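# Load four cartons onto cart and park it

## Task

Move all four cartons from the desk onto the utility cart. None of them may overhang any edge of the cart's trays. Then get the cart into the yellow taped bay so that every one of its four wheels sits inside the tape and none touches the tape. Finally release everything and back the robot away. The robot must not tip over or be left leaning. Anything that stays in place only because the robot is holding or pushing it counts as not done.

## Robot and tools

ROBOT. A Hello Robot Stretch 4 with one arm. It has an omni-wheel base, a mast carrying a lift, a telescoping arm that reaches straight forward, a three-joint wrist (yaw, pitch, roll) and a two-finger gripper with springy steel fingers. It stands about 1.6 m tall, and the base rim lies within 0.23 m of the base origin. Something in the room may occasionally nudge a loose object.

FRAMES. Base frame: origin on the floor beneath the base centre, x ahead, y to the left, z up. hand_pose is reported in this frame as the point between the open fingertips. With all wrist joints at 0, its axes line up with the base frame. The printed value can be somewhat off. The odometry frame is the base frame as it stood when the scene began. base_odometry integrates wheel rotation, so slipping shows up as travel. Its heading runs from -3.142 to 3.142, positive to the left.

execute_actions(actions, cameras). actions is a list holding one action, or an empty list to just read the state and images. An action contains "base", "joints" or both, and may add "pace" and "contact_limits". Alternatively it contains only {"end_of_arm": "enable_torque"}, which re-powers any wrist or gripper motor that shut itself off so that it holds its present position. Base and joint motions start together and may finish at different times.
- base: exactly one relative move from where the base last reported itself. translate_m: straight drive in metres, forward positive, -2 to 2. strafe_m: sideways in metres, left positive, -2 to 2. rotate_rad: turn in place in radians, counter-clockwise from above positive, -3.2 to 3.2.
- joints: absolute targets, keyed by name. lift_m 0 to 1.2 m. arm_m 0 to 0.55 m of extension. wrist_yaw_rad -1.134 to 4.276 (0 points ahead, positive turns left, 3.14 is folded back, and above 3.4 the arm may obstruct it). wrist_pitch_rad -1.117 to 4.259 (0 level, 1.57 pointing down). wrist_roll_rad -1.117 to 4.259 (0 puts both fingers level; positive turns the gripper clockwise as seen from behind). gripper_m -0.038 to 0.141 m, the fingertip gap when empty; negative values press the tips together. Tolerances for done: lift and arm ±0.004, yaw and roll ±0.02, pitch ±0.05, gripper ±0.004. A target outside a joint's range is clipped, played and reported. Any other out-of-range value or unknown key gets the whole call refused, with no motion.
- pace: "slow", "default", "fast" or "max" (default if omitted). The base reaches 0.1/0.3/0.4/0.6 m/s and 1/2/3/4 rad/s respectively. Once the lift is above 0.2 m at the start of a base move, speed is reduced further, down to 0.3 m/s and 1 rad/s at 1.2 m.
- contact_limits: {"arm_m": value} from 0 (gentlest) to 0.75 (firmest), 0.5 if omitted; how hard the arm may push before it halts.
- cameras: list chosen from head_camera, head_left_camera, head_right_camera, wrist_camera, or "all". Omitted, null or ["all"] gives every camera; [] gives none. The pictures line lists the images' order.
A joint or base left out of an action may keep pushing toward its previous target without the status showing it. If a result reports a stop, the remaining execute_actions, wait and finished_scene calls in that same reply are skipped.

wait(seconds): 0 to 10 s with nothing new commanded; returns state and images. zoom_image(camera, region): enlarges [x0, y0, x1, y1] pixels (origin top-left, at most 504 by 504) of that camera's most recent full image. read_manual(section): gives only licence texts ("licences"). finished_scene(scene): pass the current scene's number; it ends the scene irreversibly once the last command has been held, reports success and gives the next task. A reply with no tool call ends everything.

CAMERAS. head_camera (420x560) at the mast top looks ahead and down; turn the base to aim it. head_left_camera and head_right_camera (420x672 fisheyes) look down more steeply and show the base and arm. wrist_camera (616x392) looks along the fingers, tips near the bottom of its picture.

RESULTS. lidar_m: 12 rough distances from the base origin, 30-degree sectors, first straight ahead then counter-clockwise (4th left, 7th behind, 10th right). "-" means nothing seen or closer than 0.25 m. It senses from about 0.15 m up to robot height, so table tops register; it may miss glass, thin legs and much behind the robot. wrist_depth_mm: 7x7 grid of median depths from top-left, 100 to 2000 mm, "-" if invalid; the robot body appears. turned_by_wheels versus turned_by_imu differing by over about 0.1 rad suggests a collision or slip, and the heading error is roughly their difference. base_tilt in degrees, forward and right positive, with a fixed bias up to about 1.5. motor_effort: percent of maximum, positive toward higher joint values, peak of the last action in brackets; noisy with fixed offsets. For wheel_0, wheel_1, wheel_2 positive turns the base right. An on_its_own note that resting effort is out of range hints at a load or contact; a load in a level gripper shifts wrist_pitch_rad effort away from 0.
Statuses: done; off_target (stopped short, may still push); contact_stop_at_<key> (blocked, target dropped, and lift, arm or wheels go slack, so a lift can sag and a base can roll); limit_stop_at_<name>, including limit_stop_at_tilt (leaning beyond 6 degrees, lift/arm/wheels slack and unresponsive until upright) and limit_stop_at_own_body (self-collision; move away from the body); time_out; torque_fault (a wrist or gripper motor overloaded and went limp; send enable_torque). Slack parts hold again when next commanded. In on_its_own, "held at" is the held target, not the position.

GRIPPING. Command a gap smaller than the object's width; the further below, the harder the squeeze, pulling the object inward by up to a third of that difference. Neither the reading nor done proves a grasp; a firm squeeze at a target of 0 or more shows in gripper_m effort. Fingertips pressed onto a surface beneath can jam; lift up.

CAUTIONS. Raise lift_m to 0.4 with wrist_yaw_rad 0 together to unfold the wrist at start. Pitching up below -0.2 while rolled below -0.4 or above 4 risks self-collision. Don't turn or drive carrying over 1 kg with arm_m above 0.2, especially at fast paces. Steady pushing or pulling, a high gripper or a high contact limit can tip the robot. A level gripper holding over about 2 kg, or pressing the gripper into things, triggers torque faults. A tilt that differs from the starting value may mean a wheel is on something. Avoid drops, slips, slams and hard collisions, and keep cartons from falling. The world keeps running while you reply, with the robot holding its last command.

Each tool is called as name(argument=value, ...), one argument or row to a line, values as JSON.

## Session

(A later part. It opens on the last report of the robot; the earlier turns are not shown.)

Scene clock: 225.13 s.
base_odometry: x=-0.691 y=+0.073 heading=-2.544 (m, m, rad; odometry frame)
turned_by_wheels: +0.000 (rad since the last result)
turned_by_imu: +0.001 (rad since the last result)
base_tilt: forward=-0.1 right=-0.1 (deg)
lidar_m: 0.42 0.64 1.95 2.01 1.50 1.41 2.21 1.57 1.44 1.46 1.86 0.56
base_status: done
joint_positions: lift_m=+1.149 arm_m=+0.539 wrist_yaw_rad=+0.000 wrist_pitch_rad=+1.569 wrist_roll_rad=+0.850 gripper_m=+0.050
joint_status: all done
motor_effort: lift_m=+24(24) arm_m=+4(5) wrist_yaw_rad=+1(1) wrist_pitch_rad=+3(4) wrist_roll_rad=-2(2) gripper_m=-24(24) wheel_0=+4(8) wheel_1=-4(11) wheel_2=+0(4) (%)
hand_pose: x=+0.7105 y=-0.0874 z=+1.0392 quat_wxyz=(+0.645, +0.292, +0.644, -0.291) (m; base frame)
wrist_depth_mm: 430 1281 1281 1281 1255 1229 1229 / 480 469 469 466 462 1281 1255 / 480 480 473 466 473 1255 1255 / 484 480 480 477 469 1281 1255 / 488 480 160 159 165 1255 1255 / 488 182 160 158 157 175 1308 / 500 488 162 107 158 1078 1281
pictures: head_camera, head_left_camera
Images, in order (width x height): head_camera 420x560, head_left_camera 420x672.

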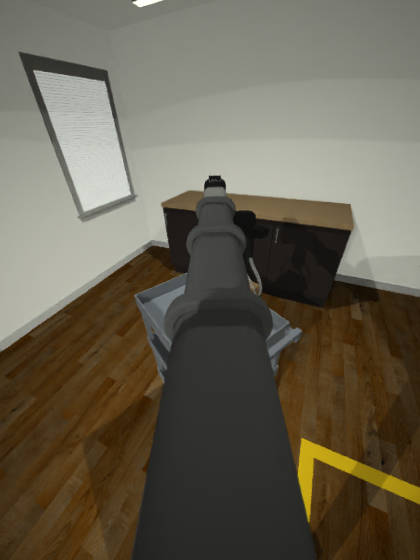

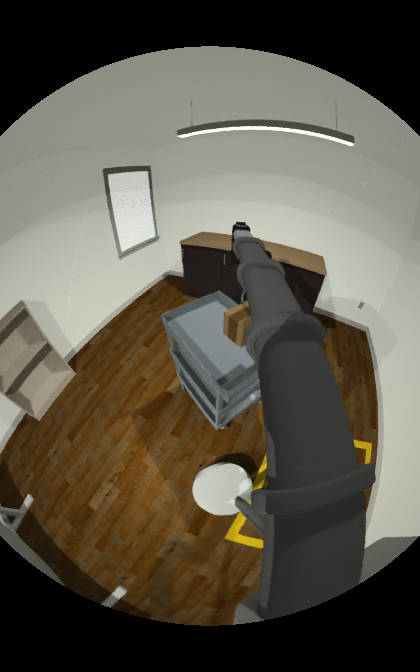

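execute_actions(
  actions=[
    {"base": {"translate_m": 0.07}, "joints": {"wrist_roll_rad": 2.42}, "pace": "slow"},
  ],
  cameras=[],
)

execute_actions(
  actions=[
    {"base": {"strafe_m": -0.06}, "pace": "slow"},
  ],
  cameras=["wrist_camera", "head_right_camera"],
)

Scene clock: 261.90 s.
base_odometry: x=-0.748 y=+0.034 heading=-2.544 (m, m, rad; odometry frame)
turned_by_wheels: +0.000 (rad since the last result)
turned_by_imu: +0.002 (rad since the last result)
base_tilt: forward=-0.1 right=+0.1 (deg)
lidar_m: 0.35 0.52 1.94 1.99 1.59 1.45 2.27 1.60 1.47 1.50 1.89 0.47
base_status: done
joint_positions: lift_m=+1.149 arm_m=+0.539 wrist_yaw_rad=+0.000 wrist_pitch_rad=+1.570 wrist_roll_rad=+2.420 gripper_m=+0.050
joint_status: all done
motor_effort: lift_m=+24(24) arm_m=+5(5) wrist_yaw_rad=+2(1) wrist_pitch_rad=-1(3) wrist_roll_rad=+0(4) gripper_m=-26(24) wheel_0=+4(5) wheel_1=+3(1) wheel_2=-3(10) (%)
hand_pose: x=+0.7102 y=-0.0874 z=+1.0392 quat_wxyz=(+0.250, +0.662, +0.250, -0.661) (m; base frame)
wrist_depth_mm: 1281 1308 413 399 732 1025 1025 / 1308 1308 459 469 455 421 399 / 1308 1308 477 473 469 469 462 / 1308 1308 477 473 469 469 466 / 1336 1308 160 159 165 469 462 / 1308 182 160 158 157 175 445 / 1308 1336 161 107 158 473 427
pictures: none
No camera images: the call's "cameras" was empty. Leave "cameras" out to get every camera's image.

Scene clock: 263.63 s.
base_odometry: x=-0.782 y=+0.083 heading=-2.544 (m, m, rad; odometry frame)
turned_by_wheels: +0.000 (rad since the last result)
turned_by_imu: +0.000 (rad since the last result)
base_tilt: forward=-0.2 right=+0.0 (deg)
lidar_m: 0.34 0.39 1.98 2.03 1.61 1.47 2.28 1.54 1.42 1.44 1.85 0.52
base_status: done
joint_positions: lift_m=+1.149 arm_m=+0.539 wrist_yaw_rad=+0.000 wrist_pitch_rad=+1.571 wrist_roll_rad=+2.420 gripper_m=+0.050
joint_status: not commanded
motor_effort: lift_m=+24(24) arm_m=+5(5) wrist_yaw_rad=+1(2) wrist_pitch_rad=-1(1) wrist_roll_rad=+0(0) gripper_m=-25(23) wheel_0=+5(9) wheel_1=-5(7) wheel_2=+0(3) (%)
hand_pose: x=+0.7101 y=-0.0874 z=+1.0392 quat_wxyz=(+0.250, +0.662, +0.250, -0.661) (m; base frame)
wrist_depth_mm: 1308 1281 1255 1255 1229 1042 1042 / 1308 1308 1255 407 418 1025 1042 / 1308 1255 1281 469 473 469 1255 / 1336 1336 1281 469 473 473 462 / 1281 1336 159 159 165 466 469 / 1281 182 160 158 157 176 473 / 1336 1308 162 107 158 477 473
pictures: head_right_camera, wrist_camera
Images, in order (width x height): head_right_camera 420x672, wrist_camera 616x392.

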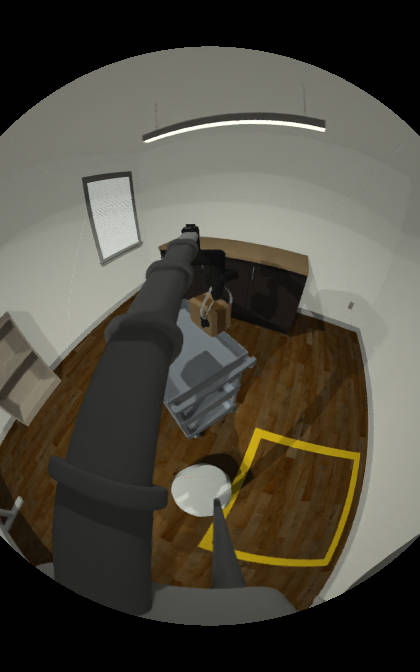

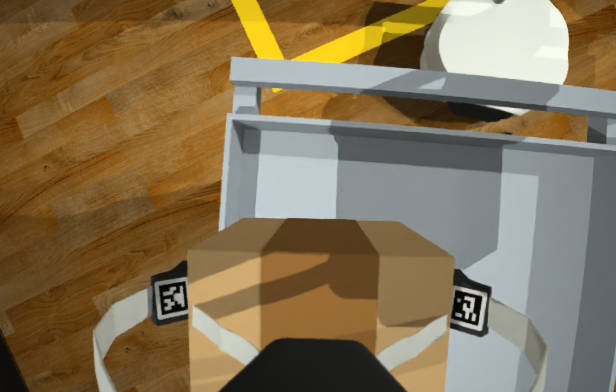

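execute_actions(
  actions=[
    {"joints": {"lift_m": 0.955}},
  ],
  cameras=["wrist_camera", "head_right_camera"],
)

Scene clock: 274.63 s.
base_odometry: x=-0.782 y=+0.083 heading=-2.544 (m, m, rad; odometry frame)
turned_by_wheels: +0.000 (rad since the last result)
turned_by_imu: +0.002 (rad since the last result)
base_tilt: forward=-0.2 right=+0.0 (deg)
lidar_m: 0.34 0.39 1.98 2.02 1.61 1.49 2.29 1.53 1.42 1.43 1.84 0.52
base_status: not commanded
joint_positions: lift_m=+0.955 arm_m=+0.539 wrist_yaw_rad=+0.000 wrist_pitch_rad=+1.571 wrist_roll_rad=+2.420 gripper_m=+0.050
joint_status: all done
motor_effort: lift_m=+13(21) arm_m=+5(5) wrist_yaw_rad=+2(2) wrist_pitch_rad=-2(2) wrist_roll_rad=+0(0) gripper_m=-23(25) wheel_0=+4(4) wheel_1=-5(5) wheel_2=+0(0) (%)
hand_pose: x=+0.7101 y=-0.0874 z=+0.8451 quat_wxyz=(+0.250, +0.662, +0.250, -0.662) (m; base frame)
wrist_depth_mm: 1078 1098 260 1098 1060 854 842 / 1098 1118 253 243 246 239 247 / 1118 1098 281 279 277 274 276 / 1098 1118 279 279 278 277 276 / 1098 1098 160 158 165 278 276 / 1098 182 160 158 157 176 276 / 1118 236 160 107 158 278 279
pictures: head_right_camera, wrist_camera
Images, in order (width x height): head_right_camera 420x672, wrist_camera 616x392.

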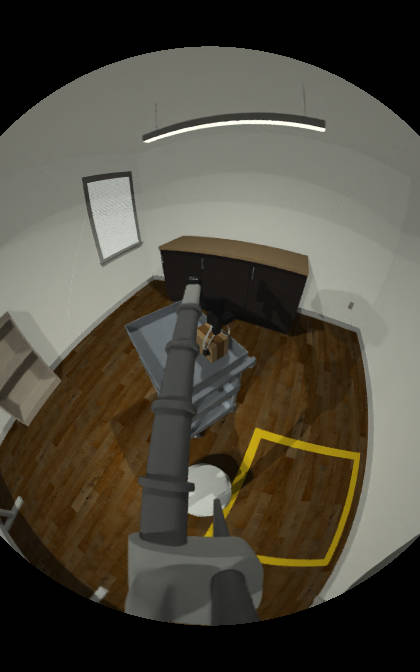

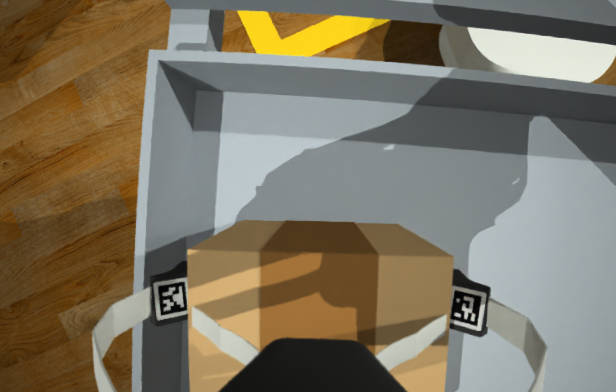

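execute_actions(
  actions=[
    {"joints": {"gripper_m": 0.135}},
  ],
  cameras=[],
)

execute_actions(
  actions=[
    {"joints": {"lift_m": 1.15}},
  ],
  cameras=["wrist_camera", "head_right_camera"],
)

Scene clock: 282.00 s.
base_odometry: x=-0.782 y=+0.083 heading=-2.544 (m, m, rad; odometry frame)
turned_by_wheels: +0.000 (rad since the last result)
turned_by_imu: +0.001 (rad since the last result)
base_tilt: forward=-0.3 right=-0.1 (deg)
lidar_m: 0.36 0.39 1.99 2.02 1.59 1.49 2.30 1.54 1.41 1.44 1.82 0.53
base_status: not commanded
joint_positions: lift_m=+0.956 arm_m=+0.539 wrist_yaw_rad=-0.001 wrist_pitch_rad=+1.575 wrist_roll_rad=+2.420 gripper_m=+0.135
joint_status: all done
motor_effort: lift_m=+8(13) arm_m=+5(5) wrist_yaw_rad=+4(6) wrist_pitch_rad=-13(15) wrist_roll_rad=+0(0) gripper_m=-1(24) wheel_0=+2(4) wheel_1=-4(5) wheel_2=+0(0) (%)
hand_pose: x=+0.7089 y=-0.0874 z=+0.8455 quat_wxyz=(+0.249, +0.660, +0.250, -0.663) (m; base frame)
wrist_depth_mm: 1118 1138 245 1098 1078 539 232 / 1098 1098 251 249 254 255 549 / 1138 1098 289 286 287 282 281 / 1118 1118 289 287 286 283 282 / 1118 1138 187 170 169 283 283 / 1118 1118 172 170 168 193 283 / 1138 253 173 107 169 287 286
pictures: none
No camera images: the call's "cameras" was empty. Leave "cameras" out to get every camera's image.

Scene clock: 283.90 s.
base_odometry: x=-0.782 y=+0.083 heading=-2.544 (m, m, rad; odometry frame)
turned_by_wheels: +0.000 (rad since the last result)
turned_by_imu: +0.001 (rad since the last result)
base_tilt: forward=-0.1 right=+0.1 (deg)
lidar_m: 0.34 0.39 1.98 2.05 1.60 1.49 2.28 1.53 1.41 1.44 1.83 0.55
base_status: not commanded
joint_positions: lift_m=+1.150 arm_m=+0.539 wrist_yaw_rad=+0.000 wrist_pitch_rad=+1.570 wrist_roll_rad=+2.420 gripper_m=+0.135
joint_status: all done
motor_effort: lift_m=+22(26) arm_m=+4(5) wrist_yaw_rad=+2(6) wrist_pitch_rad=-1(13) wrist_roll_rad=-2(0) gripper_m=-1(1) wheel_0=+2(2) wheel_1=-3(4) wheel_2=+0(0) (%)
hand_pose: x=+0.7102 y=-0.0874 z=+1.0394 quat_wxyz=(+0.250, +0.662, +0.249, -0.661) (m; base frame)
wrist_depth_mm: 1281 1281 1308 1281 1281 1042 1042 / 1308 1281 1281 410 418 421 1042 / 1308 1308 1308 480 469 469 469 / 1308 1308 1308 477 473 473 469 / 1308 1308 480 357 473 473 473 / 1281 1281 469 357 357 217 473 / 1308 1308 488 107 473 469 469
pictures: head_right_camera, wrist_camera
Images, in order (width x height): head_right_camera 420x672, wrist_camera 616x392.

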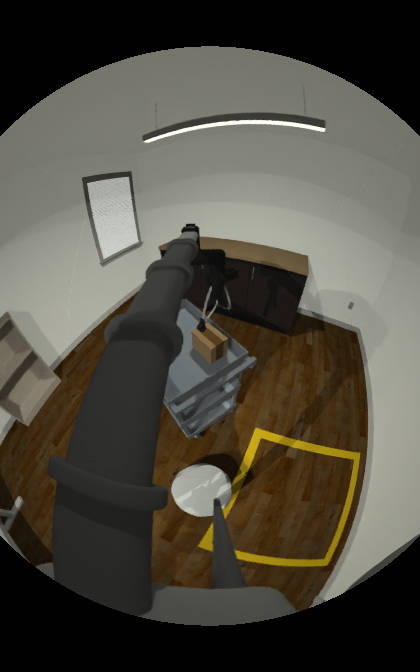

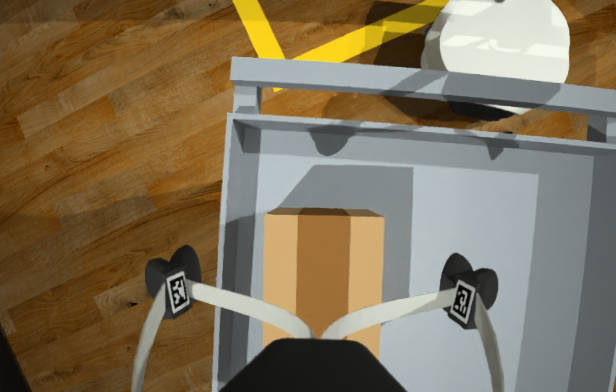

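execute_actions(
  actions=[
    {"base": {"rotate_rad": 2.14}, "joints": {"arm_m": 0.0, "gripper_m": 0.141, "wrist_roll_rad": 1.57, "lift_m": 1.1}, "pace": "fast"},
  ],
  cameras=["head_camera", "head_right_camera"],
)

Scene clock: 307.80 s.
base_odometry: x=-0.782 y=+0.083 heading=-0.405 (m, m, rad; odometry frame)
turned_by_wheels: +2.139 (rad since the last result)
turned_by_imu: +2.202 (rad since the last result)
base_tilt: forward=-0.1 right=+0.0 (deg)
lidar_m: 1.54 1.46 2.09 1.49 1.45 1.49 2.02 0.47 0.35 0.47 1.98 2.04
base_status: done
joint_positions: lift_m=+1.100 arm_m=+0.001 wrist_yaw_rad=+0.000 wrist_pitch_rad=+1.570 wrist_roll_rad=+1.570 gripper_m=+0.141
joint_status: all done
motor_effort: lift_m=+14(20) arm_m=-4(5) wrist_yaw_rad=+2(1) wrist_pitch_rad=+0(0) wrist_roll_rad=-3(5) gripper_m=-3(3) wheel_0=-4(9) wheel_1=-3(7) wheel_2=-5(8) (%)
hand_pose: x=+0.1719 y=-0.0874 z=+0.9900 quat_wxyz=(+0.500, +0.500, +0.500, -0.500) (m; base frame)
wrist_depth_mm: 1229 1255 1229 1229 1205 715 723 / 1255 1229 1255 1229 1255 1078 1060 / 1281 1255 1229 1229 1205 1229 1229 / 1281 1281 1255 1281 1008 1229 1182 / 1281 1255 1281 1060 1025 1255 1182 / 1281 1255 1255 1255 1025 211 1255 / 1255 1308 1255 107 1205 1229 1229
pictures: head_camera, head_right_camera
Images, in order (width x height): head_camera 420x560, head_right_camera 420x672.

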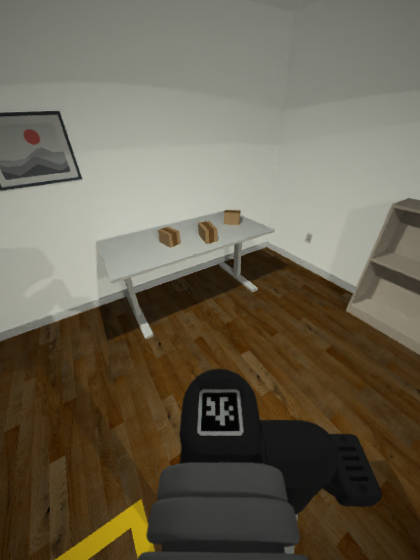

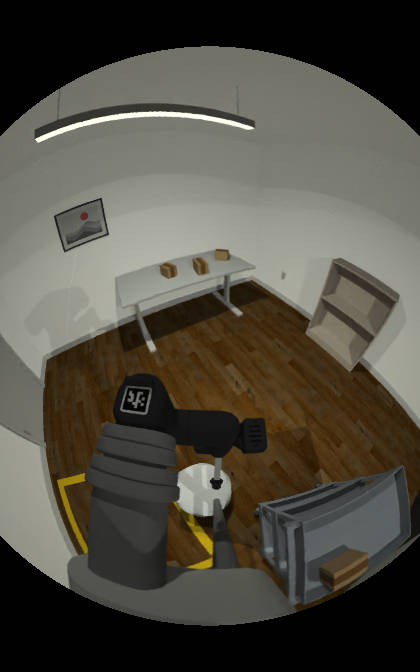

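execute_actions(
  actions=[
    {"base": {"translate_m": 1.05}, "pace": "fast"},
  ],
  cameras=["head_camera"],
)

Scene clock: 316.90 s.
base_odometry: x=+0.183 y=-0.330 heading=-0.405 (m, m, rad; odometry frame)
turned_by_wheels: +0.000 (rad since the last result)
turned_by_imu: +0.001 (rad since the last result)
base_tilt: forward=-0.2 right=-0.1 (deg)
lidar_m: 0.60 0.56 0.59 1.83 1.98 2.07 1.37 1.23 2.58 1.50 1.41 0.83
base_status: done
joint_positions: lift_m=+1.100 arm_m=+0.001 wrist_yaw_rad=+0.000 wrist_pitch_rad=+1.570 wrist_roll_rad=+1.570 gripper_m=+0.141
joint_status: not commanded
motor_effort: lift_m=+14(14) arm_m=-4(5) wrist_yaw_rad=+2(2) wrist_pitch_rad=+0(0) wrist_roll_rad=-2(2) gripper_m=+1(1) wheel_0=+2(9) wheel_1=+3(6) wheel_2=-2(13) (%)
hand_pose: x=+0.1719 y=-0.0874 z=+0.9900 quat_wxyz=(+0.500, +0.500, +0.500, -0.500) (m; base frame)
wrist_depth_mm: 1255 1229 1229 1229 1205 1205 1205 / 1255 1255 1229 1182 1229 1182 1205 / 1255 1229 1255 1229 1205 1229 1229 / 1255 1229 1229 1205 1025 1205 1255 / 1281 1255 1281 1042 1008 1255 1205 / 1281 1281 1255 1255 1008 211 1255 / 1281 1281 1281 107 1281 1255 1281
pictures: head_camera
Images, in order (width x height): head_camera 420x560.

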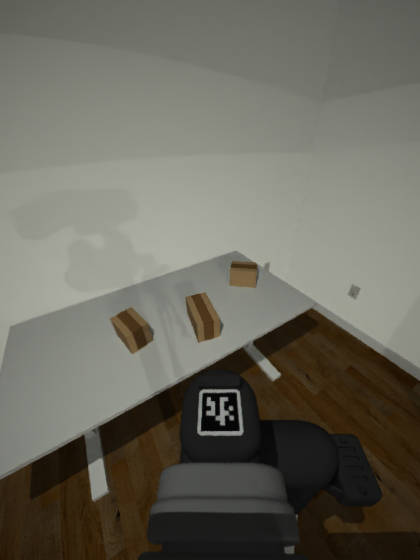

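execute_actions(
  actions=[
    {"base": {"strafe_m": 0.12}, "joints": {"arm_m": 0.45, "wrist_roll_rad": 0.0}},
  ],
  cameras=[],
)

execute_actions(
  actions=[
    {"base": {"translate_m": 0.18}},
  ],
  cameras=["wrist_camera", "head_right_camera"],
)

Scene clock: 329.13 s.
base_odometry: x=+0.230 y=-0.220 heading=-0.405 (m, m, rad; odometry frame)
turned_by_wheels: +0.000 (rad since the last result)
turned_by_imu: +0.002 (rad since the last result)
base_tilt: forward=-0.1 right=+0.0 (deg)
lidar_m: 0.53 0.49 0.52 1.75 1.88 1.98 2.65 1.24 2.73 1.61 1.53 0.74
base_status: done
joint_positions: lift_m=+1.100 arm_m=+0.449 wrist_yaw_rad=+0.000 wrist_pitch_rad=+1.570 wrist_roll_rad=+0.000 gripper_m=+0.141
joint_status: all done
motor_effort: lift_m=+14(14) arm_m=+5(7) wrist_yaw_rad=+1(2) wrist_pitch_rad=+1(1) wrist_roll_rad=-2(9) gripper_m=+0(1) wheel_0=-3(11) wheel_1=+2(11) wheel_2=+0(1) (%)
hand_pose: x=+0.6203 y=-0.0874 z=+0.9900 quat_wxyz=(+0.707, +0.000, +0.707, +0.000) (m; base frame)
wrist_depth_mm: 504 496 492 373 484 473 480 / 418 504 496 394 484 484 1182 / 455 504 500 496 492 1229 1205 / 512 512 508 500 1255 1229 1229 / 517 508 508 1255 1255 1229 1205 / 521 517 1281 1255 1229 212 1229 / 1336 1281 1281 107 1255 1255 1255
pictures: none
No camera images: the call's "cameras" was empty. Leave "cameras" out to get every camera's image.

Scene clock: 331.10 s.
base_odometry: x=+0.396 y=-0.291 heading=-0.405 (m, m, rad; odometry frame)
turned_by_wheels: +0.000 (rad since the last result)
turned_by_imu: +0.001 (rad since the last result)
base_tilt: forward=-0.2 right=+0.0 (deg)
lidar_m: 0.36 0.33 0.37 0.50 1.99 2.06 2.77 1.43 2.58 1.49 1.44 0.51
base_status: done
joint_positions: lift_m=+1.100 arm_m=+0.449 wrist_yaw_rad=+0.000 wrist_pitch_rad=+1.570 wrist_roll_rad=+0.000 gripper_m=+0.141
joint_status: not commanded
motor_effort: lift_m=+14(14) arm_m=+5(5) wrist_yaw_rad=+1(1) wrist_pitch_rad=+1(1) wrist_roll_rad=-2(2) gripper_m=-2(0) wheel_0=+2(8) wheel_1=+3(11) wheel_2=-1(11) (%)
hand_pose: x=+0.6203 y=-0.0874 z=+0.9900 quat_wxyz=(+0.707, +0.000, +0.707, +0.000) (m; base frame)
wrist_depth_mm: 500 496 492 488 484 477 477 / 504 500 382 377 488 480 480 / 512 504 377 377 492 488 480 / 484 504 504 382 496 492 1182 / 413 517 508 384 500 1182 1205 / 521 517 508 508 508 211 1205 / 525 525 521 107 1255 1255 1205
pictures: head_right_camera, wrist_camera
Images, in order (width x height): head_right_camera 420x672, wrist_camera 616x392.

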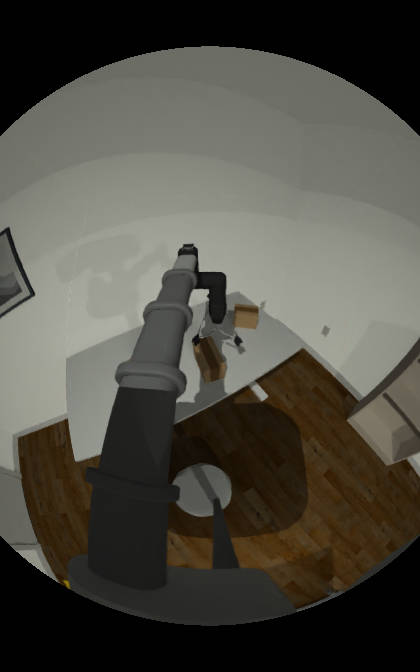

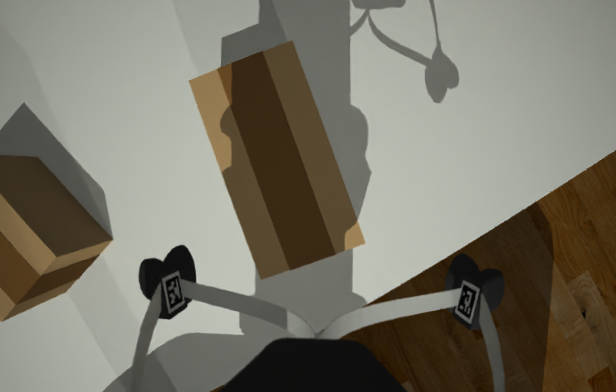

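execute_actions(
  actions=[
    {"base": {"strafe_m": 0.035}, "joints": {"arm_m": 0.52, "wrist_roll_rad": -0.34, "lift_m": 1.0}},
  ],
  cameras=["wrist_camera"],
)

Scene clock: 345.67 s.
base_odometry: x=+0.409 y=-0.259 heading=-0.405 (m, m, rad; odometry frame)
turned_by_wheels: +0.000 (rad since the last result)
turned_by_imu: +0.001 (rad since the last result)
base_tilt: forward=-0.1 right=+0.0 (deg)
lidar_m: 0.35 0.33 0.35 0.48 1.94 2.04 2.73 1.42 2.61 1.53 1.50 0.48
base_status: done
joint_positions: lift_m=+1.000 arm_m=+0.519 wrist_yaw_rad=+0.000 wrist_pitch_rad=+1.570 wrist_roll_rad=-0.340 gripper_m=+0.141
joint_status: all done
motor_effort: lift_m=+13(16) arm_m=+5(5) wrist_yaw_rad=+1(2) wrist_pitch_rad=+0(0) wrist_roll_rad=-2(7) gripper_m=+0(2) wheel_0=+0(9) wheel_1=-1(13) wheel_2=+0(1) (%)
hand_pose: x=+0.6903 y=-0.0874 z=+0.8901 quat_wxyz=(+0.697, -0.120, +0.697, +0.119) (m; base frame)
wrist_depth_mm: 399 397 394 392 384 382 379 / 404 402 397 389 389 384 379 / 407 404 399 277 389 387 387 / 399 404 404 279 392 392 384 / 415 407 407 281 394 397 392 / 415 410 285 283 281 211 394 / 421 418 413 107 402 399 397
pictures: wrist_camera
Images, in order (width x height): wrist_camera 616x392.

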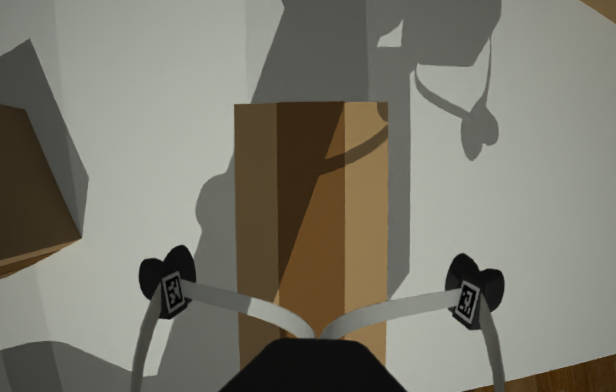

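execute_actions(
  actions=[
    {"joints": {"lift_m": 0.885}},
  ],
  cameras=[],
)

execute_actions(
  actions=[
    {"joints": {"gripper_m": 0.05}},
  ],
  cameras=["wrist_camera"],
)

execute_actions(
  actions=[
    {"joints": {"lift_m": 1.0}, "pace": "slow"},
  ],
  cameras=["wrist_camera"],
)

Scene clock: 352.17 s.
base_odometry: x=+0.409 y=-0.259 heading=-0.405 (m, m, rad; odometry frame)
turned_by_wheels: +0.000 (rad since the last result)
turned_by_imu: +0.002 (rad since the last result)
base_tilt: forward=-0.3 right=+0.0 (deg)
lidar_m: 0.36 0.33 0.34 0.47 1.94 2.04 2.73 1.44 2.64 1.53 1.50 0.50
base_status: not commanded
joint_positions: lift_m=+0.886 arm_m=+0.519 wrist_yaw_rad=+0.000 wrist_pitch_rad=+1.573 wrist_roll_rad=-0.340 gripper_m=+0.141
joint_status: all done
motor_effort: lift_m=+4(13) arm_m=+5(5) wrist_yaw_rad=+3(3) wrist_pitch_rad=-8(9) wrist_roll_rad=-2(3) gripper_m=+0(0) wheel_0=+0(0) wheel_1=-1(1) wheel_2=+0(0) (%)
hand_pose: x=+0.6893 y=-0.0874 z=+0.7758 quat_wxyz=(+0.696, -0.119, +0.698, +0.120) (m; base frame)
wrist_depth_mm: 290 287 285 282 279 277 274 / 294 290 169 167 166 279 277 / 296 293 171 167 167 279 277 / 297 294 171 170 167 282 281 / 298 296 173 171 169 285 285 / 301 300 174 171 170 211 286 / 304 301 175 107 172 289 286
pictures: none
No camera images: the call's "cameras" was empty. Leave "cameras" out to get every camera's image.

Scene clock: 354.10 s.
base_odometry: x=+0.409 y=-0.259 heading=-0.404 (m, m, rad; odometry frame)
turned_by_wheels: +0.000 (rad since the last result)
turned_by_imu: +0.001 (rad since the last result)
base_tilt: forward=-0.2 right=+0.0 (deg)
lidar_m: 0.34 0.33 0.35 0.47 1.96 2.01 2.71 1.45 2.63 1.51 1.50 0.49
base_status: not commanded
joint_positions: lift_m=+0.885 arm_m=+0.519 wrist_yaw_rad=+0.000 wrist_pitch_rad=+1.570 wrist_roll_rad=-0.340 gripper_m=+0.050
joint_status: all done
motor_effort: lift_m=+15(15) arm_m=+5(5) wrist_yaw_rad=+2(4) wrist_pitch_rad=+1(8) wrist_roll_rad=-2(2) gripper_m=-24(24) wheel_0=+1(2) wheel_1=-1(1) wheel_2=+0(0) (%)
hand_pose: x=+0.6903 y=-0.0874 z=+0.7749 quat_wxyz=(+0.697, -0.120, +0.697, +0.120) (m; base frame)
wrist_depth_mm: 282 279 278 273 271 268 267 / 283 282 156 154 154 270 267 / 287 283 158 155 154 272 268 / 290 287 158 156 155 274 272 / 293 289 159 158 156 277 274 / 294 181 160 159 157 175 278 / 294 293 161 107 158 281 278
pictures: wrist_camera
Images, in order (width x height): wrist_camera 616x392.

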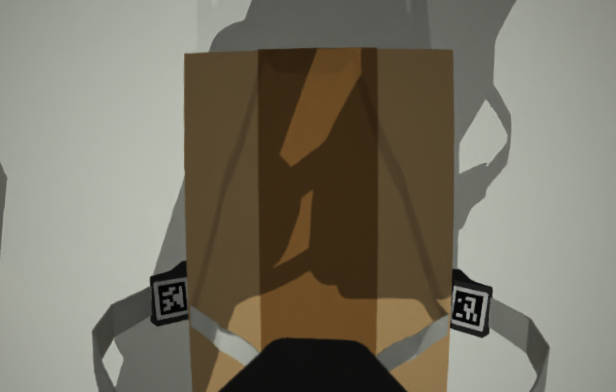

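Scene clock: 355.90 s.
base_odometry: x=+0.409 y=-0.259 heading=-0.404 (m, m, rad; odometry frame)
turned_by_wheels: +0.000 (rad since the last result)
turned_by_imu: +0.001 (rad since the last result)
base_tilt: forward=+0.0 right=+0.0 (deg)
lidar_m: 0.34 0.33 0.35 0.47 1.95 2.04 2.72 1.42 2.64 1.52 1.50 0.50
base_status: not commanded
joint_positions: lift_m=+0.999 arm_m=+0.519 wrist_yaw_rad=+0.000 wrist_pitch_rad=+1.570 wrist_roll_rad=-0.340 gripper_m=+0.050
joint_status: all done
motor_effort: lift_m=+23(24) arm_m=+5(5) wrist_yaw_rad=+1(2) wrist_pitch_rad=+0(1) wrist_roll_rad=-1(2) gripper_m=-25(25) wheel_0=+1(1) wheel_1=-1(1) wheel_2=+0(0) (%)
hand_pose: x=+0.6903 y=-0.0874 z=+0.8892 quat_wxyz=(+0.697, -0.120, +0.697, +0.120) (m; base frame)
wrist_depth_mm: 399 394 392 384 384 379 375 / 402 399 156 155 153 382 379 / 404 402 157 156 155 384 379 / 397 407 159 156 155 389 389 / 413 410 159 157 156 387 389 / 415 182 160 158 157 175 394 / 421 413 161 107 158 394 392
pictures: wrist_camera
Images, in order (width x height): wrist_camera 616x392.

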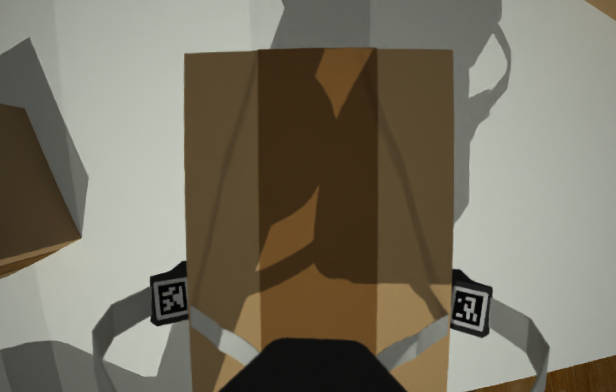

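execute_actions(
  actions=[
    {"joints": {"arm_m": 0.0, "lift_m": 1.1, "wrist_roll_rad": 1.57}, "pace": "fast"},
  ],
  cameras=[],
)

execute_actions(
  actions=[
    {"base": {"rotate_rad": -2.39}},
  ],
  cameras=["head_camera", "head_right_camera"],
)

Scene clock: 405.70 s.
base_odometry: x=+0.409 y=-0.259 heading=-0.404 (m, m, rad; odometry frame)
turned_by_wheels: +0.000 (rad since the last result)
turned_by_imu: +0.002 (rad since the last result)
base_tilt: forward=-0.2 right=+0.1 (deg)
lidar_m: 0.35 0.32 0.34 0.47 1.94 2.05 2.74 1.44 2.60 1.52 0.25 0.25
base_status: not commanded
joint_positions: lift_m=+1.100 arm_m=+0.001 wrist_yaw_rad=+0.000 wrist_pitch_rad=+1.570 wrist_roll_rad=+1.570 gripper_m=+0.050
joint_status: all done
motor_effort: lift_m=+23(25) arm_m=-5(5) wrist_yaw_rad=+2(0) wrist_pitch_rad=+0(1) wrist_roll_rad=+0(3) gripper_m=-23(26) wheel_0=+1(2) wheel_1=-1(1) wheel_2=+0(0) (%)
hand_pose: x=+0.1719 y=-0.0874 z=+0.9893 quat_wxyz=(+0.500, +0.500, +0.500, -0.500) (m; base frame)
wrist_depth_mm: 1229 1205 1205 1229 1205 1205 1205 / 1205 1205 156 154 153 1229 1205 / 508 1229 157 155 154 1229 1205 / 508 1255 159 156 156 707 1229 / 508 525 159 158 156 1229 1205 / 517 182 160 158 157 175 1229 / 521 512 161 107 158 1255 1229
pictures: none
No camera images: the call's "cameras" was empty. Leave "cameras" out to get every camera's image.

Scene clock: 408.83 s.
base_odometry: x=+0.409 y=-0.259 heading=-2.793 (m, m, rad; odometry frame)
turned_by_wheels: -2.389 (rad since the last result)
turned_by_imu: -2.455 (rad since the last result)
base_tilt: forward=-0.1 right=+0.1 (deg)
lidar_m: 1.50 1.83 1.52 0.82 0.41 0.34 0.34 0.39 1.89 1.92 0.25 0.26
base_status: done
joint_positions: lift_m=+1.100 arm_m=+0.001 wrist_yaw_rad=+0.000 wrist_pitch_rad=+1.570 wrist_roll_rad=+1.570 gripper_m=+0.050
joint_status: not commanded
motor_effort: lift_m=+21(23) arm_m=-4(5) wrist_yaw_rad=+1(2) wrist_pitch_rad=+1(2) wrist_roll_rad=+0(0) gripper_m=-24(23) wheel_0=+5(7) wheel_1=+4(5) wheel_2=+5(9) (%)
hand_pose: x=+0.1720 y=-0.0874 z=+0.9894 quat_wxyz=(+0.501, +0.500, +0.500, -0.499) (m; base frame)
wrist_depth_mm: 1229 1205 1229 1229 1205 1205 1182 / 1255 1281 156 154 153 1182 1205 / 1255 1255 158 155 154 1205 1229 / 1255 1229 158 156 155 707 1229 / 1308 1281 159 157 156 1255 1229 / 1281 182 160 159 157 175 1229 / 1281 1281 162 107 158 1255 1255
pictures: head_camera, head_right_camera
Images, in order (width x height): head_camera 420x560, head_right_camera 420x672.

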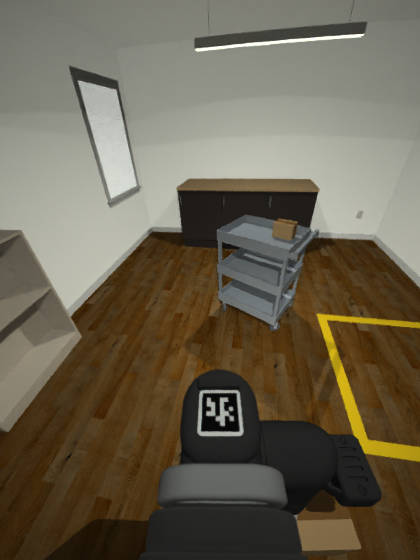

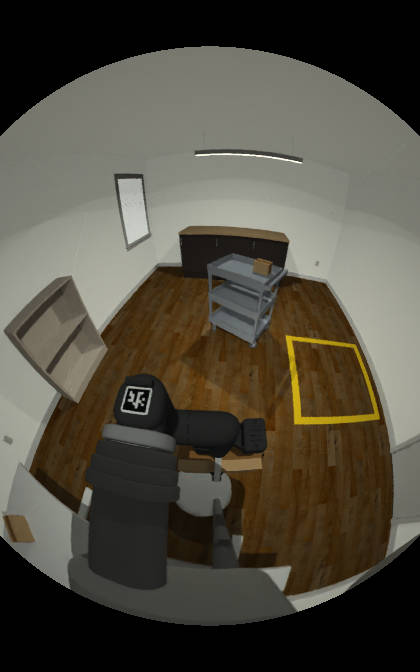

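execute_actions(
  actions=[
    {"base": {"translate_m": 1.25}, "pace": "fast"},
  ],
  cameras=["head_camera", "head_right_camera"],
)

Scene clock: 418.27 s.
base_odometry: x=-0.765 y=-0.686 heading=-2.793 (m, m, rad; odometry frame)
turned_by_wheels: +0.000 (rad since the last result)
turned_by_imu: +0.001 (rad since the last result)
base_tilt: forward=-0.2 right=-0.1 (deg)
lidar_m: 0.43 1.96 1.57 1.26 1.43 1.58 1.59 2.58 2.16 0.48 0.25 0.26
base_status: done
joint_positions: lift_m=+1.100 arm_m=+0.001 wrist_yaw_rad=+0.000 wrist_pitch_rad=+1.570 wrist_roll_rad=+1.570 gripper_m=+0.050
joint_status: not commanded
motor_effort: lift_m=+21(21) arm_m=-4(5) wrist_yaw_rad=+1(2) wrist_pitch_rad=+1(1) wrist_roll_rad=+0(1) gripper_m=-24(23) wheel_0=+2(8) wheel_1=+3(5) wheel_2=+0(13) (%)
hand_pose: x=+0.1720 y=-0.0874 z=+0.9894 quat_wxyz=(+0.501, +0.500, +0.500, -0.499) (m; base frame)
wrist_depth_mm: 427 424 415 741 1205 1205 1205 / 427 427 156 154 153 1205 1182 / 427 427 157 155 155 1205 1205 / 430 759 158 156 155 699 1255 / 415 759 159 158 156 1281 1229 / 1281 181 160 158 157 175 1255 / 1281 1281 161 107 158 1255 1229
pictures: head_camera, head_right_camera
Images, in order (width x height): head_camera 420x560, head_right_camera 420x672.

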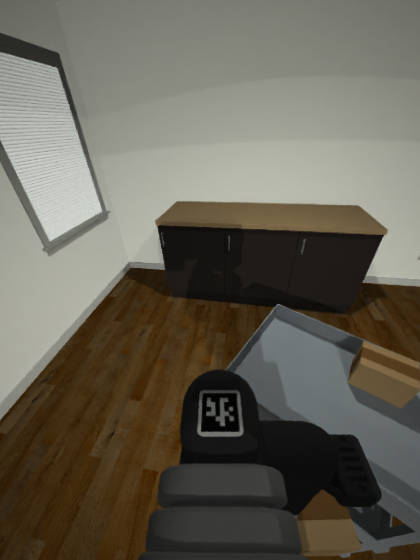

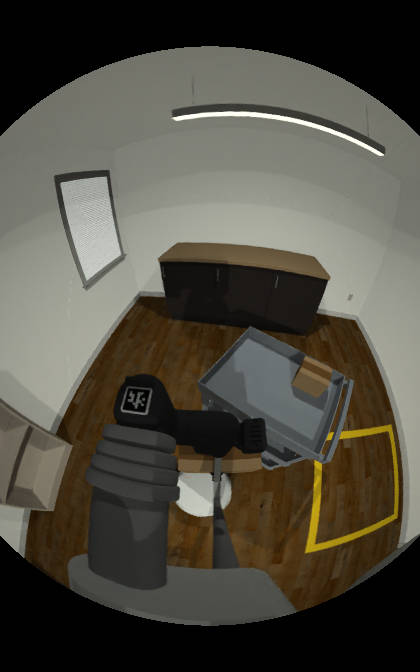

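execute_actions(
  actions=[
    {"base": {"rotate_rad": -0.575}},
  ],
  cameras=["head_camera", "head_right_camera", "wrist_camera"],
)

Scene clock: 424.00 s.
base_odometry: x=-0.765 y=-0.686 heading=+2.916 (m, m, rad; odometry frame)
turned_by_wheels: -0.574 (rad since the last result)
turned_by_imu: -0.589 (rad since the last result)
base_tilt: forward=-0.2 right=+0.0 (deg)
lidar_m: 0.39 0.42 1.90 1.61 1.29 1.38 1.62 1.55 1.72 2.18 0.25 0.25
base_status: done
joint_positions: lift_m=+1.100 arm_m=+0.001 wrist_yaw_rad=+0.000 wrist_pitch_rad=+1.570 wrist_roll_rad=+1.570 gripper_m=+0.050
joint_status: not commanded
motor_effort: lift_m=+21(21) arm_m=-5(4) wrist_yaw_rad=+2(2) wrist_pitch_rad=+0(1) wrist_roll_rad=-1(1) gripper_m=-25(24) wheel_0=+4(8) wheel_1=+4(7) wheel_2=+3(8) (%)
hand_pose: x=+0.1720 y=-0.0874 z=+0.9894 quat_wxyz=(+0.501, +0.500, +0.500, -0.499) (m; base frame)
wrist_depth_mm: 424 418 1229 1205 1205 1205 1205 / 430 427 156 154 153 1229 1205 / 430 445 157 155 154 1229 1205 / 433 759 158 156 155 699 1255 / 436 750 159 158 156 1229 1255 / 439 182 160 159 158 175 1255 / 442 768 161 107 158 1255 1255
pictures: head_camera, head_right_camera, wrist_camera
Images, in order (width x height): head_camera 420x560, head_right_camera 420x672, wrist_camera 616x392.

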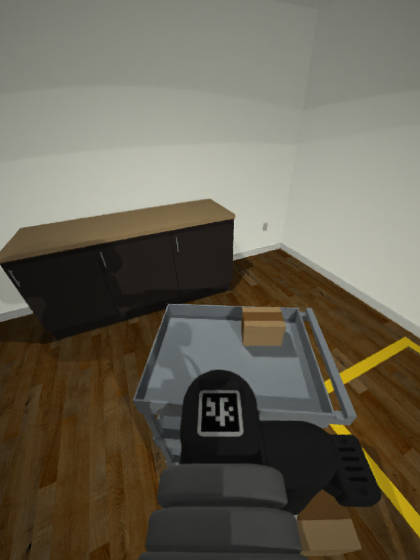

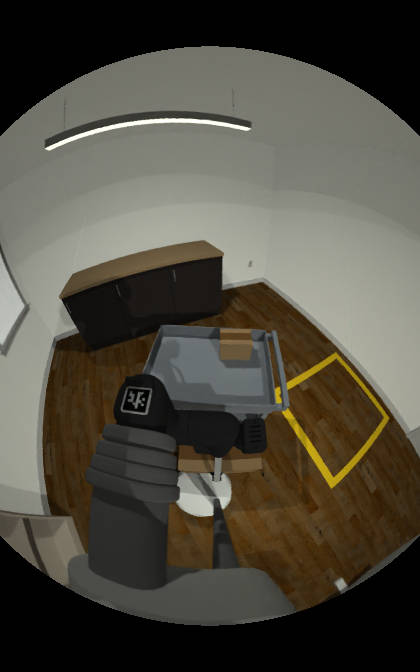

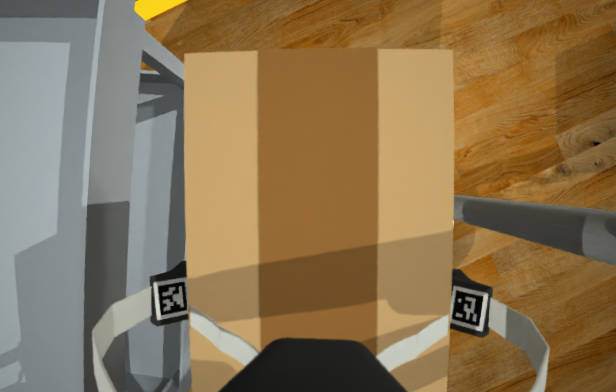

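execute_actions(
  actions=[
    {"base": {"strafe_m": -0.138}, "joints": {"arm_m": 0.373, "lift_m": 1.12}},
  ],
  cameras=["head_right_camera", "wrist_camera"],
)

Scene clock: 439.17 s.
base_odometry: x=-0.735 y=-0.551 heading=+2.916 (m, m, rad; odometry frame)
turned_by_wheels: +0.000 (rad since the last result)
turned_by_imu: +0.001 (rad since the last result)
base_tilt: forward=-0.2 right=+0.0 (deg)
lidar_m: 0.36 0.40 1.95 1.73 1.43 1.50 1.54 1.50 2.41 2.06 2.02 0.39
base_status: done
joint_positions: lift_m=+1.120 arm_m=+0.372 wrist_yaw_rad=+0.000 wrist_pitch_rad=+1.570 wrist_roll_rad=+1.570 gripper_m=+0.050
joint_status: all done
motor_effort: lift_m=+23(26) arm_m=+5(5) wrist_yaw_rad=+1(1) wrist_pitch_rad=+2(2) wrist_roll_rad=+0(0) gripper_m=-25(25) wheel_0=+2(12) wheel_1=-3(13) wheel_2=+0(4) (%)
hand_pose: x=+0.5434 y=-0.0874 z=+1.0092 quat_wxyz=(+0.501, +0.500, +0.500, -0.499) (m; base frame)
wrist_depth_mm: 1281 1229 1255 1255 1205 1205 1205 / 399 392 156 154 154 1229 1255 / 430 442 157 155 154 424 1255 / 392 449 158 157 155 1025 1025 / 330 330 159 157 156 1042 1042 / 332 182 160 158 157 175 1255 / 359 334 161 107 158 1255 1255
pictures: head_right_camera, wrist_camera
Images, in order (width x height): head_right_camera 420x672, wrist_camera 616x392.

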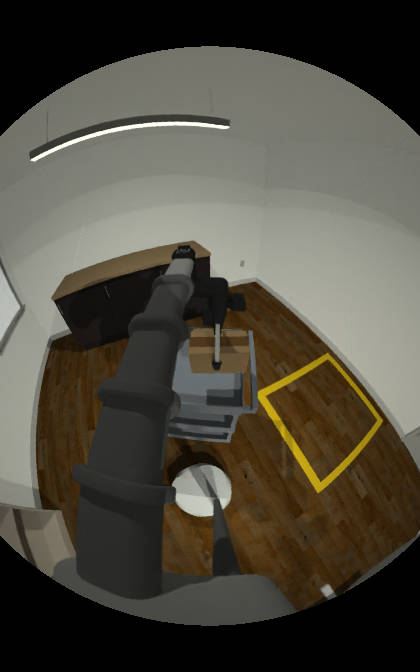

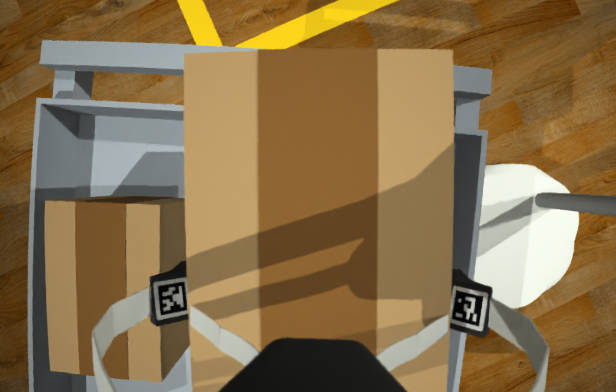

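execute_actions(
  actions=[
    {"base": {"strafe_m": 0.045}, "pace": "slow"},
  ],
  cameras=[],
)

execute_actions(
  actions=[
    {"joints": {"lift_m": 0.957}},
  ],
  cameras=["wrist_camera"],
)

Scene clock: 457.20 s.
base_odometry: x=-0.745 y=-0.595 heading=+2.916 (m, m, rad; odometry frame)
turned_by_wheels: +0.000 (rad since the last result)
turned_by_imu: +0.002 (rad since the last result)
base_tilt: forward=-0.1 right=+0.1 (deg)
lidar_m: 0.38 0.41 1.95 1.69 1.37 1.47 1.55 1.51 2.44 2.09 2.04 0.37
base_status: done
joint_positions: lift_m=+1.120 arm_m=+0.372 wrist_yaw_rad=+0.000 wrist_pitch_rad=+1.570 wrist_roll_rad=+1.570 gripper_m=+0.050
joint_status: not commanded
motor_effort: lift_m=+23(23) arm_m=+5(5) wrist_yaw_rad=+1(1) wrist_pitch_rad=+1(2) wrist_roll_rad=+0(1) gripper_m=-24(26) wheel_0=-2(5) wheel_1=+4(8) wheel_2=+0(1) (%)
hand_pose: x=+0.5434 y=-0.0874 z=+1.0092 quat_wxyz=(+0.501, +0.500, +0.500, -0.499) (m; base frame)
wrist_depth_mm: 394 410 809 366 364 1205 1182 / 421 442 156 154 153 427 1205 / 387 442 157 155 154 424 1182 / 330 329 158 156 156 1042 1042 / 332 330 159 157 156 1025 1042 / 387 182 160 159 158 175 1255 / 433 459 162 107 157 1229 1255
pictures: none
No camera images: the call's "cameras" was empty. Leave "cameras" out to get every camera's image.

Scene clock: 458.97 s.
base_odometry: x=-0.745 y=-0.595 heading=+2.916 (m, m, rad; odometry frame)
turned_by_wheels: +0.000 (rad since the last result)
turned_by_imu: +0.001 (rad since the last result)
base_tilt: forward=-0.2 right=+0.1 (deg)
lidar_m: 0.36 0.40 1.93 1.72 1.36 1.46 1.54 1.53 2.44 2.09 2.05 0.39
base_status: not commanded
joint_positions: lift_m=+0.957 arm_m=+0.372 wrist_yaw_rad=+0.000 wrist_pitch_rad=+1.570 wrist_roll_rad=+1.570 gripper_m=+0.050
joint_status: all done
motor_effort: lift_m=+15(24) arm_m=+5(5) wrist_yaw_rad=+1(1) wrist_pitch_rad=+1(1) wrist_roll_rad=-1(0) gripper_m=-25(24) wheel_0=-3(3) wheel_1=+4(4) wheel_2=+0(0) (%)
hand_pose: x=+0.5434 y=-0.0874 z=+0.8469 quat_wxyz=(+0.501, +0.500, +0.500, -0.499) (m; base frame)
wrist_depth_mm: 279 277 273 247 235 233 229 / 279 278 156 154 153 273 254 / 200 282 157 155 154 274 250 / 190 277 158 156 155 277 245 / 190 277 159 158 156 277 240 / 190 182 160 159 157 175 236 / 190 287 161 107 158 282 216
pictures: wrist_camera
Images, in order (width x height): wrist_camera 616x392.

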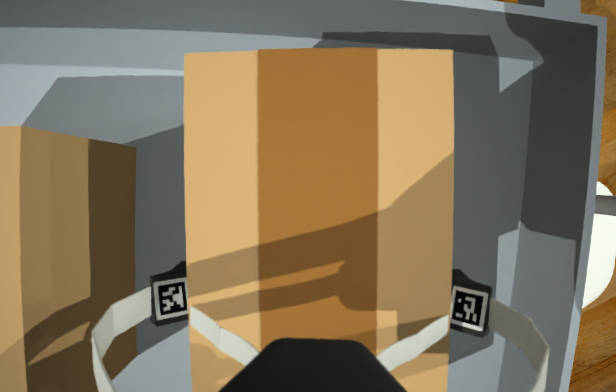

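Looks seated within the tray. Release and raise.

execute_actions(
  actions=[
    {"joints": {"gripper_m": 0.135}},
  ],
  cameras=[],
)

execute_actions(
  actions=[
    {"joints": {"lift_m": 1.15}},
  ],
  cameras=["wrist_camera", "head_right_camera"],
)

Scene clock: 465.73 s.
base_odometry: x=-0.745 y=-0.595 heading=+2.916 (m, m, rad; odometry frame)
turned_by_wheels: +0.000 (rad since the last result)
turned_by_imu: +0.002 (rad since the last result)
base_tilt: forward=-0.1 right=+0.1 (deg)
lidar_m: 0.36 0.41 1.94 1.69 1.35 1.46 1.53 1.51 2.45 2.10 2.06 0.39
base_status: not commanded
joint_positions: lift_m=+0.958 arm_m=+0.372 wrist_yaw_rad=-0.002 wrist_pitch_rad=+1.575 wrist_roll_rad=+1.569 gripper_m=+0.135
joint_status: all done
motor_effort: lift_m=+8(15) arm_m=+5(5) wrist_yaw_rad=+6(7) wrist_pitch_rad=-13(14) wrist_roll_rad=+2(2) gripper_m=-1(23) wheel_0=-2(2) wheel_1=+4(4) wheel_2=+0(0) (%)
hand_pose: x=+0.5418 y=-0.0874 z=+0.8475 quat_wxyz=(+0.499, +0.499, +0.501, -0.501) (m; base frame)
wrist_depth_mm: 291 279 274 264 250 235 229 / 293 291 170 168 168 282 250 / 214 290 171 169 169 285 248 / 193 277 172 169 170 286 247 / 193 279 172 171 170 287 247 / 193 243 173 171 171 260 244 / 192 262 174 107 172 290 229
pictures: none
No camera images: the call's "cameras" was empty. Leave "cameras" out to get every camera's image.

Scene clock: 467.63 s.
base_odometry: x=-0.745 y=-0.595 heading=+2.916 (m, m, rad; odometry frame)
turned_by_wheels: +0.000 (rad since the last result)
turned_by_imu: +0.001 (rad since the last result)
base_tilt: forward=+0.0 right=+0.0 (deg)
lidar_m: 0.37 0.41 1.95 1.70 1.37 1.48 1.89 1.53 2.44 2.08 2.05 0.39
base_status: not commanded
joint_positions: lift_m=+1.150 arm_m=+0.372 wrist_yaw_rad=+0.000 wrist_pitch_rad=+1.570 wrist_roll_rad=+1.570 gripper_m=+0.135
joint_status: all done
motor_effort: lift_m=+22(24) arm_m=+5(5) wrist_yaw_rad=+2(6) wrist_pitch_rad=+1(12) wrist_roll_rad=+0(1) gripper_m=-1(1) wheel_0=-1(2) wheel_1=+3(4) wheel_2=+0(0) (%)
hand_pose: x=+0.5433 y=-0.0874 z=+1.0394 quat_wxyz=(+0.500, +0.500, +0.500, -0.500) (m; base frame)
wrist_depth_mm: 1281 410 402 402 397 1281 1229 / 455 477 469 469 469 1281 1255 / 459 477 480 355 469 1255 1281 / 421 362 480 355 473 1078 1060 / 415 364 477 355 473 1042 1060 / 433 364 484 362 359 216 1281 / 459 492 484 107 480 1308 1308
pictures: head_right_camera, wrist_camera
Images, in order (width x height): head_right_camera 420x672, wrist_camera 616x392.

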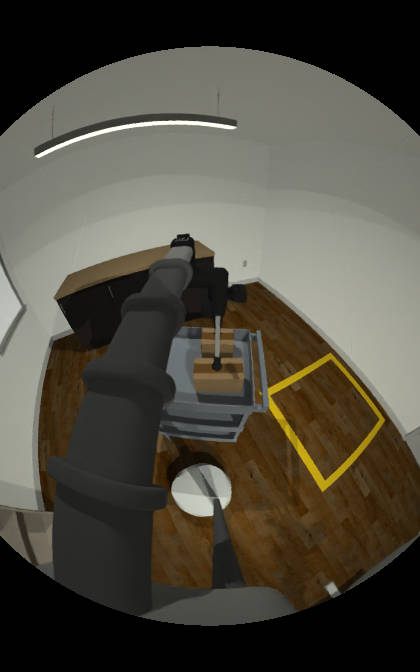

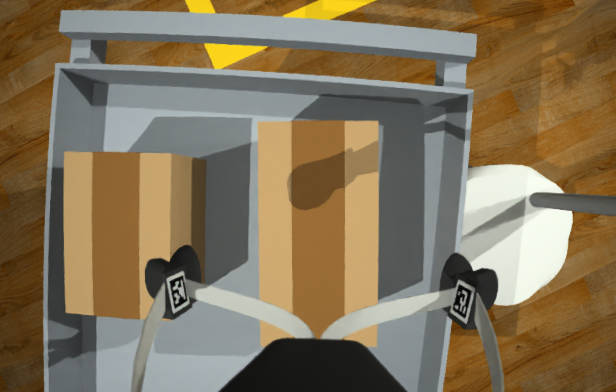

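execute_actions(
  actions=[
    {"base": {"rotate_rad": -2.49}, "joints": {"arm_m": 0.0, "gripper_m": 0.141, "lift_m": 1.1}, "pace": "fast"},
  ],
  cameras=["head_camera"],
)

Scene clock: 520.97 s.
base_odometry: x=-0.745 y=-0.595 heading=+0.427 (m, m, rad; odometry frame)
turned_by_wheels: -2.489 (rad since the last result)
turned_by_imu: -2.557 (rad since the last result)
base_tilt: forward=-0.3 right=+0.0 (deg)
lidar_m: 1.51 2.48 2.07 2.05 0.37 0.38 0.44 2.01 1.66 1.34 1.50 1.53
base_status: done
joint_positions: lift_m=+1.100 arm_m=+0.001 wrist_yaw_rad=+0.000 wrist_pitch_rad=+1.570 wrist_roll_rad=+1.570 gripper_m=+0.141
joint_status: all done
motor_effort: lift_m=+14(21) arm_m=-5(3) wrist_yaw_rad=+2(1) wrist_pitch_rad=+0(1) wrist_roll_rad=-1(0) gripper_m=-1(1) wheel_0=+4(7) wheel_1=+5(11) wheel_2=+5(9) (%)
hand_pose: x=+0.1720 y=-0.0874 z=+0.9900 quat_wxyz=(+0.500, +0.500, +0.500, -0.500) (m; base frame)
wrist_depth_mm: 1255 1255 1229 1229 1205 1205 1205 / 1229 1281 1205 1229 1205 1229 1205 / 1281 1255 1229 1255 1205 1205 1229 / 1255 1229 1229 1205 1025 1255 1205 / 1308 1255 1255 1060 1025 1205 1042 / 1281 1308 1229 1229 1025 211 1098 / 1308 1255 1255 107 1229 1098 759
pictures: head_camera
Images, in order (width x height): head_camera 420x560.

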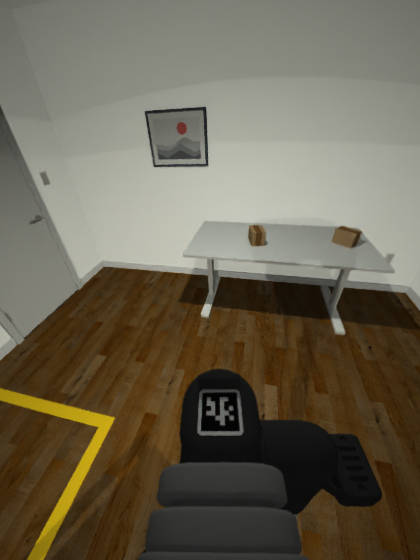

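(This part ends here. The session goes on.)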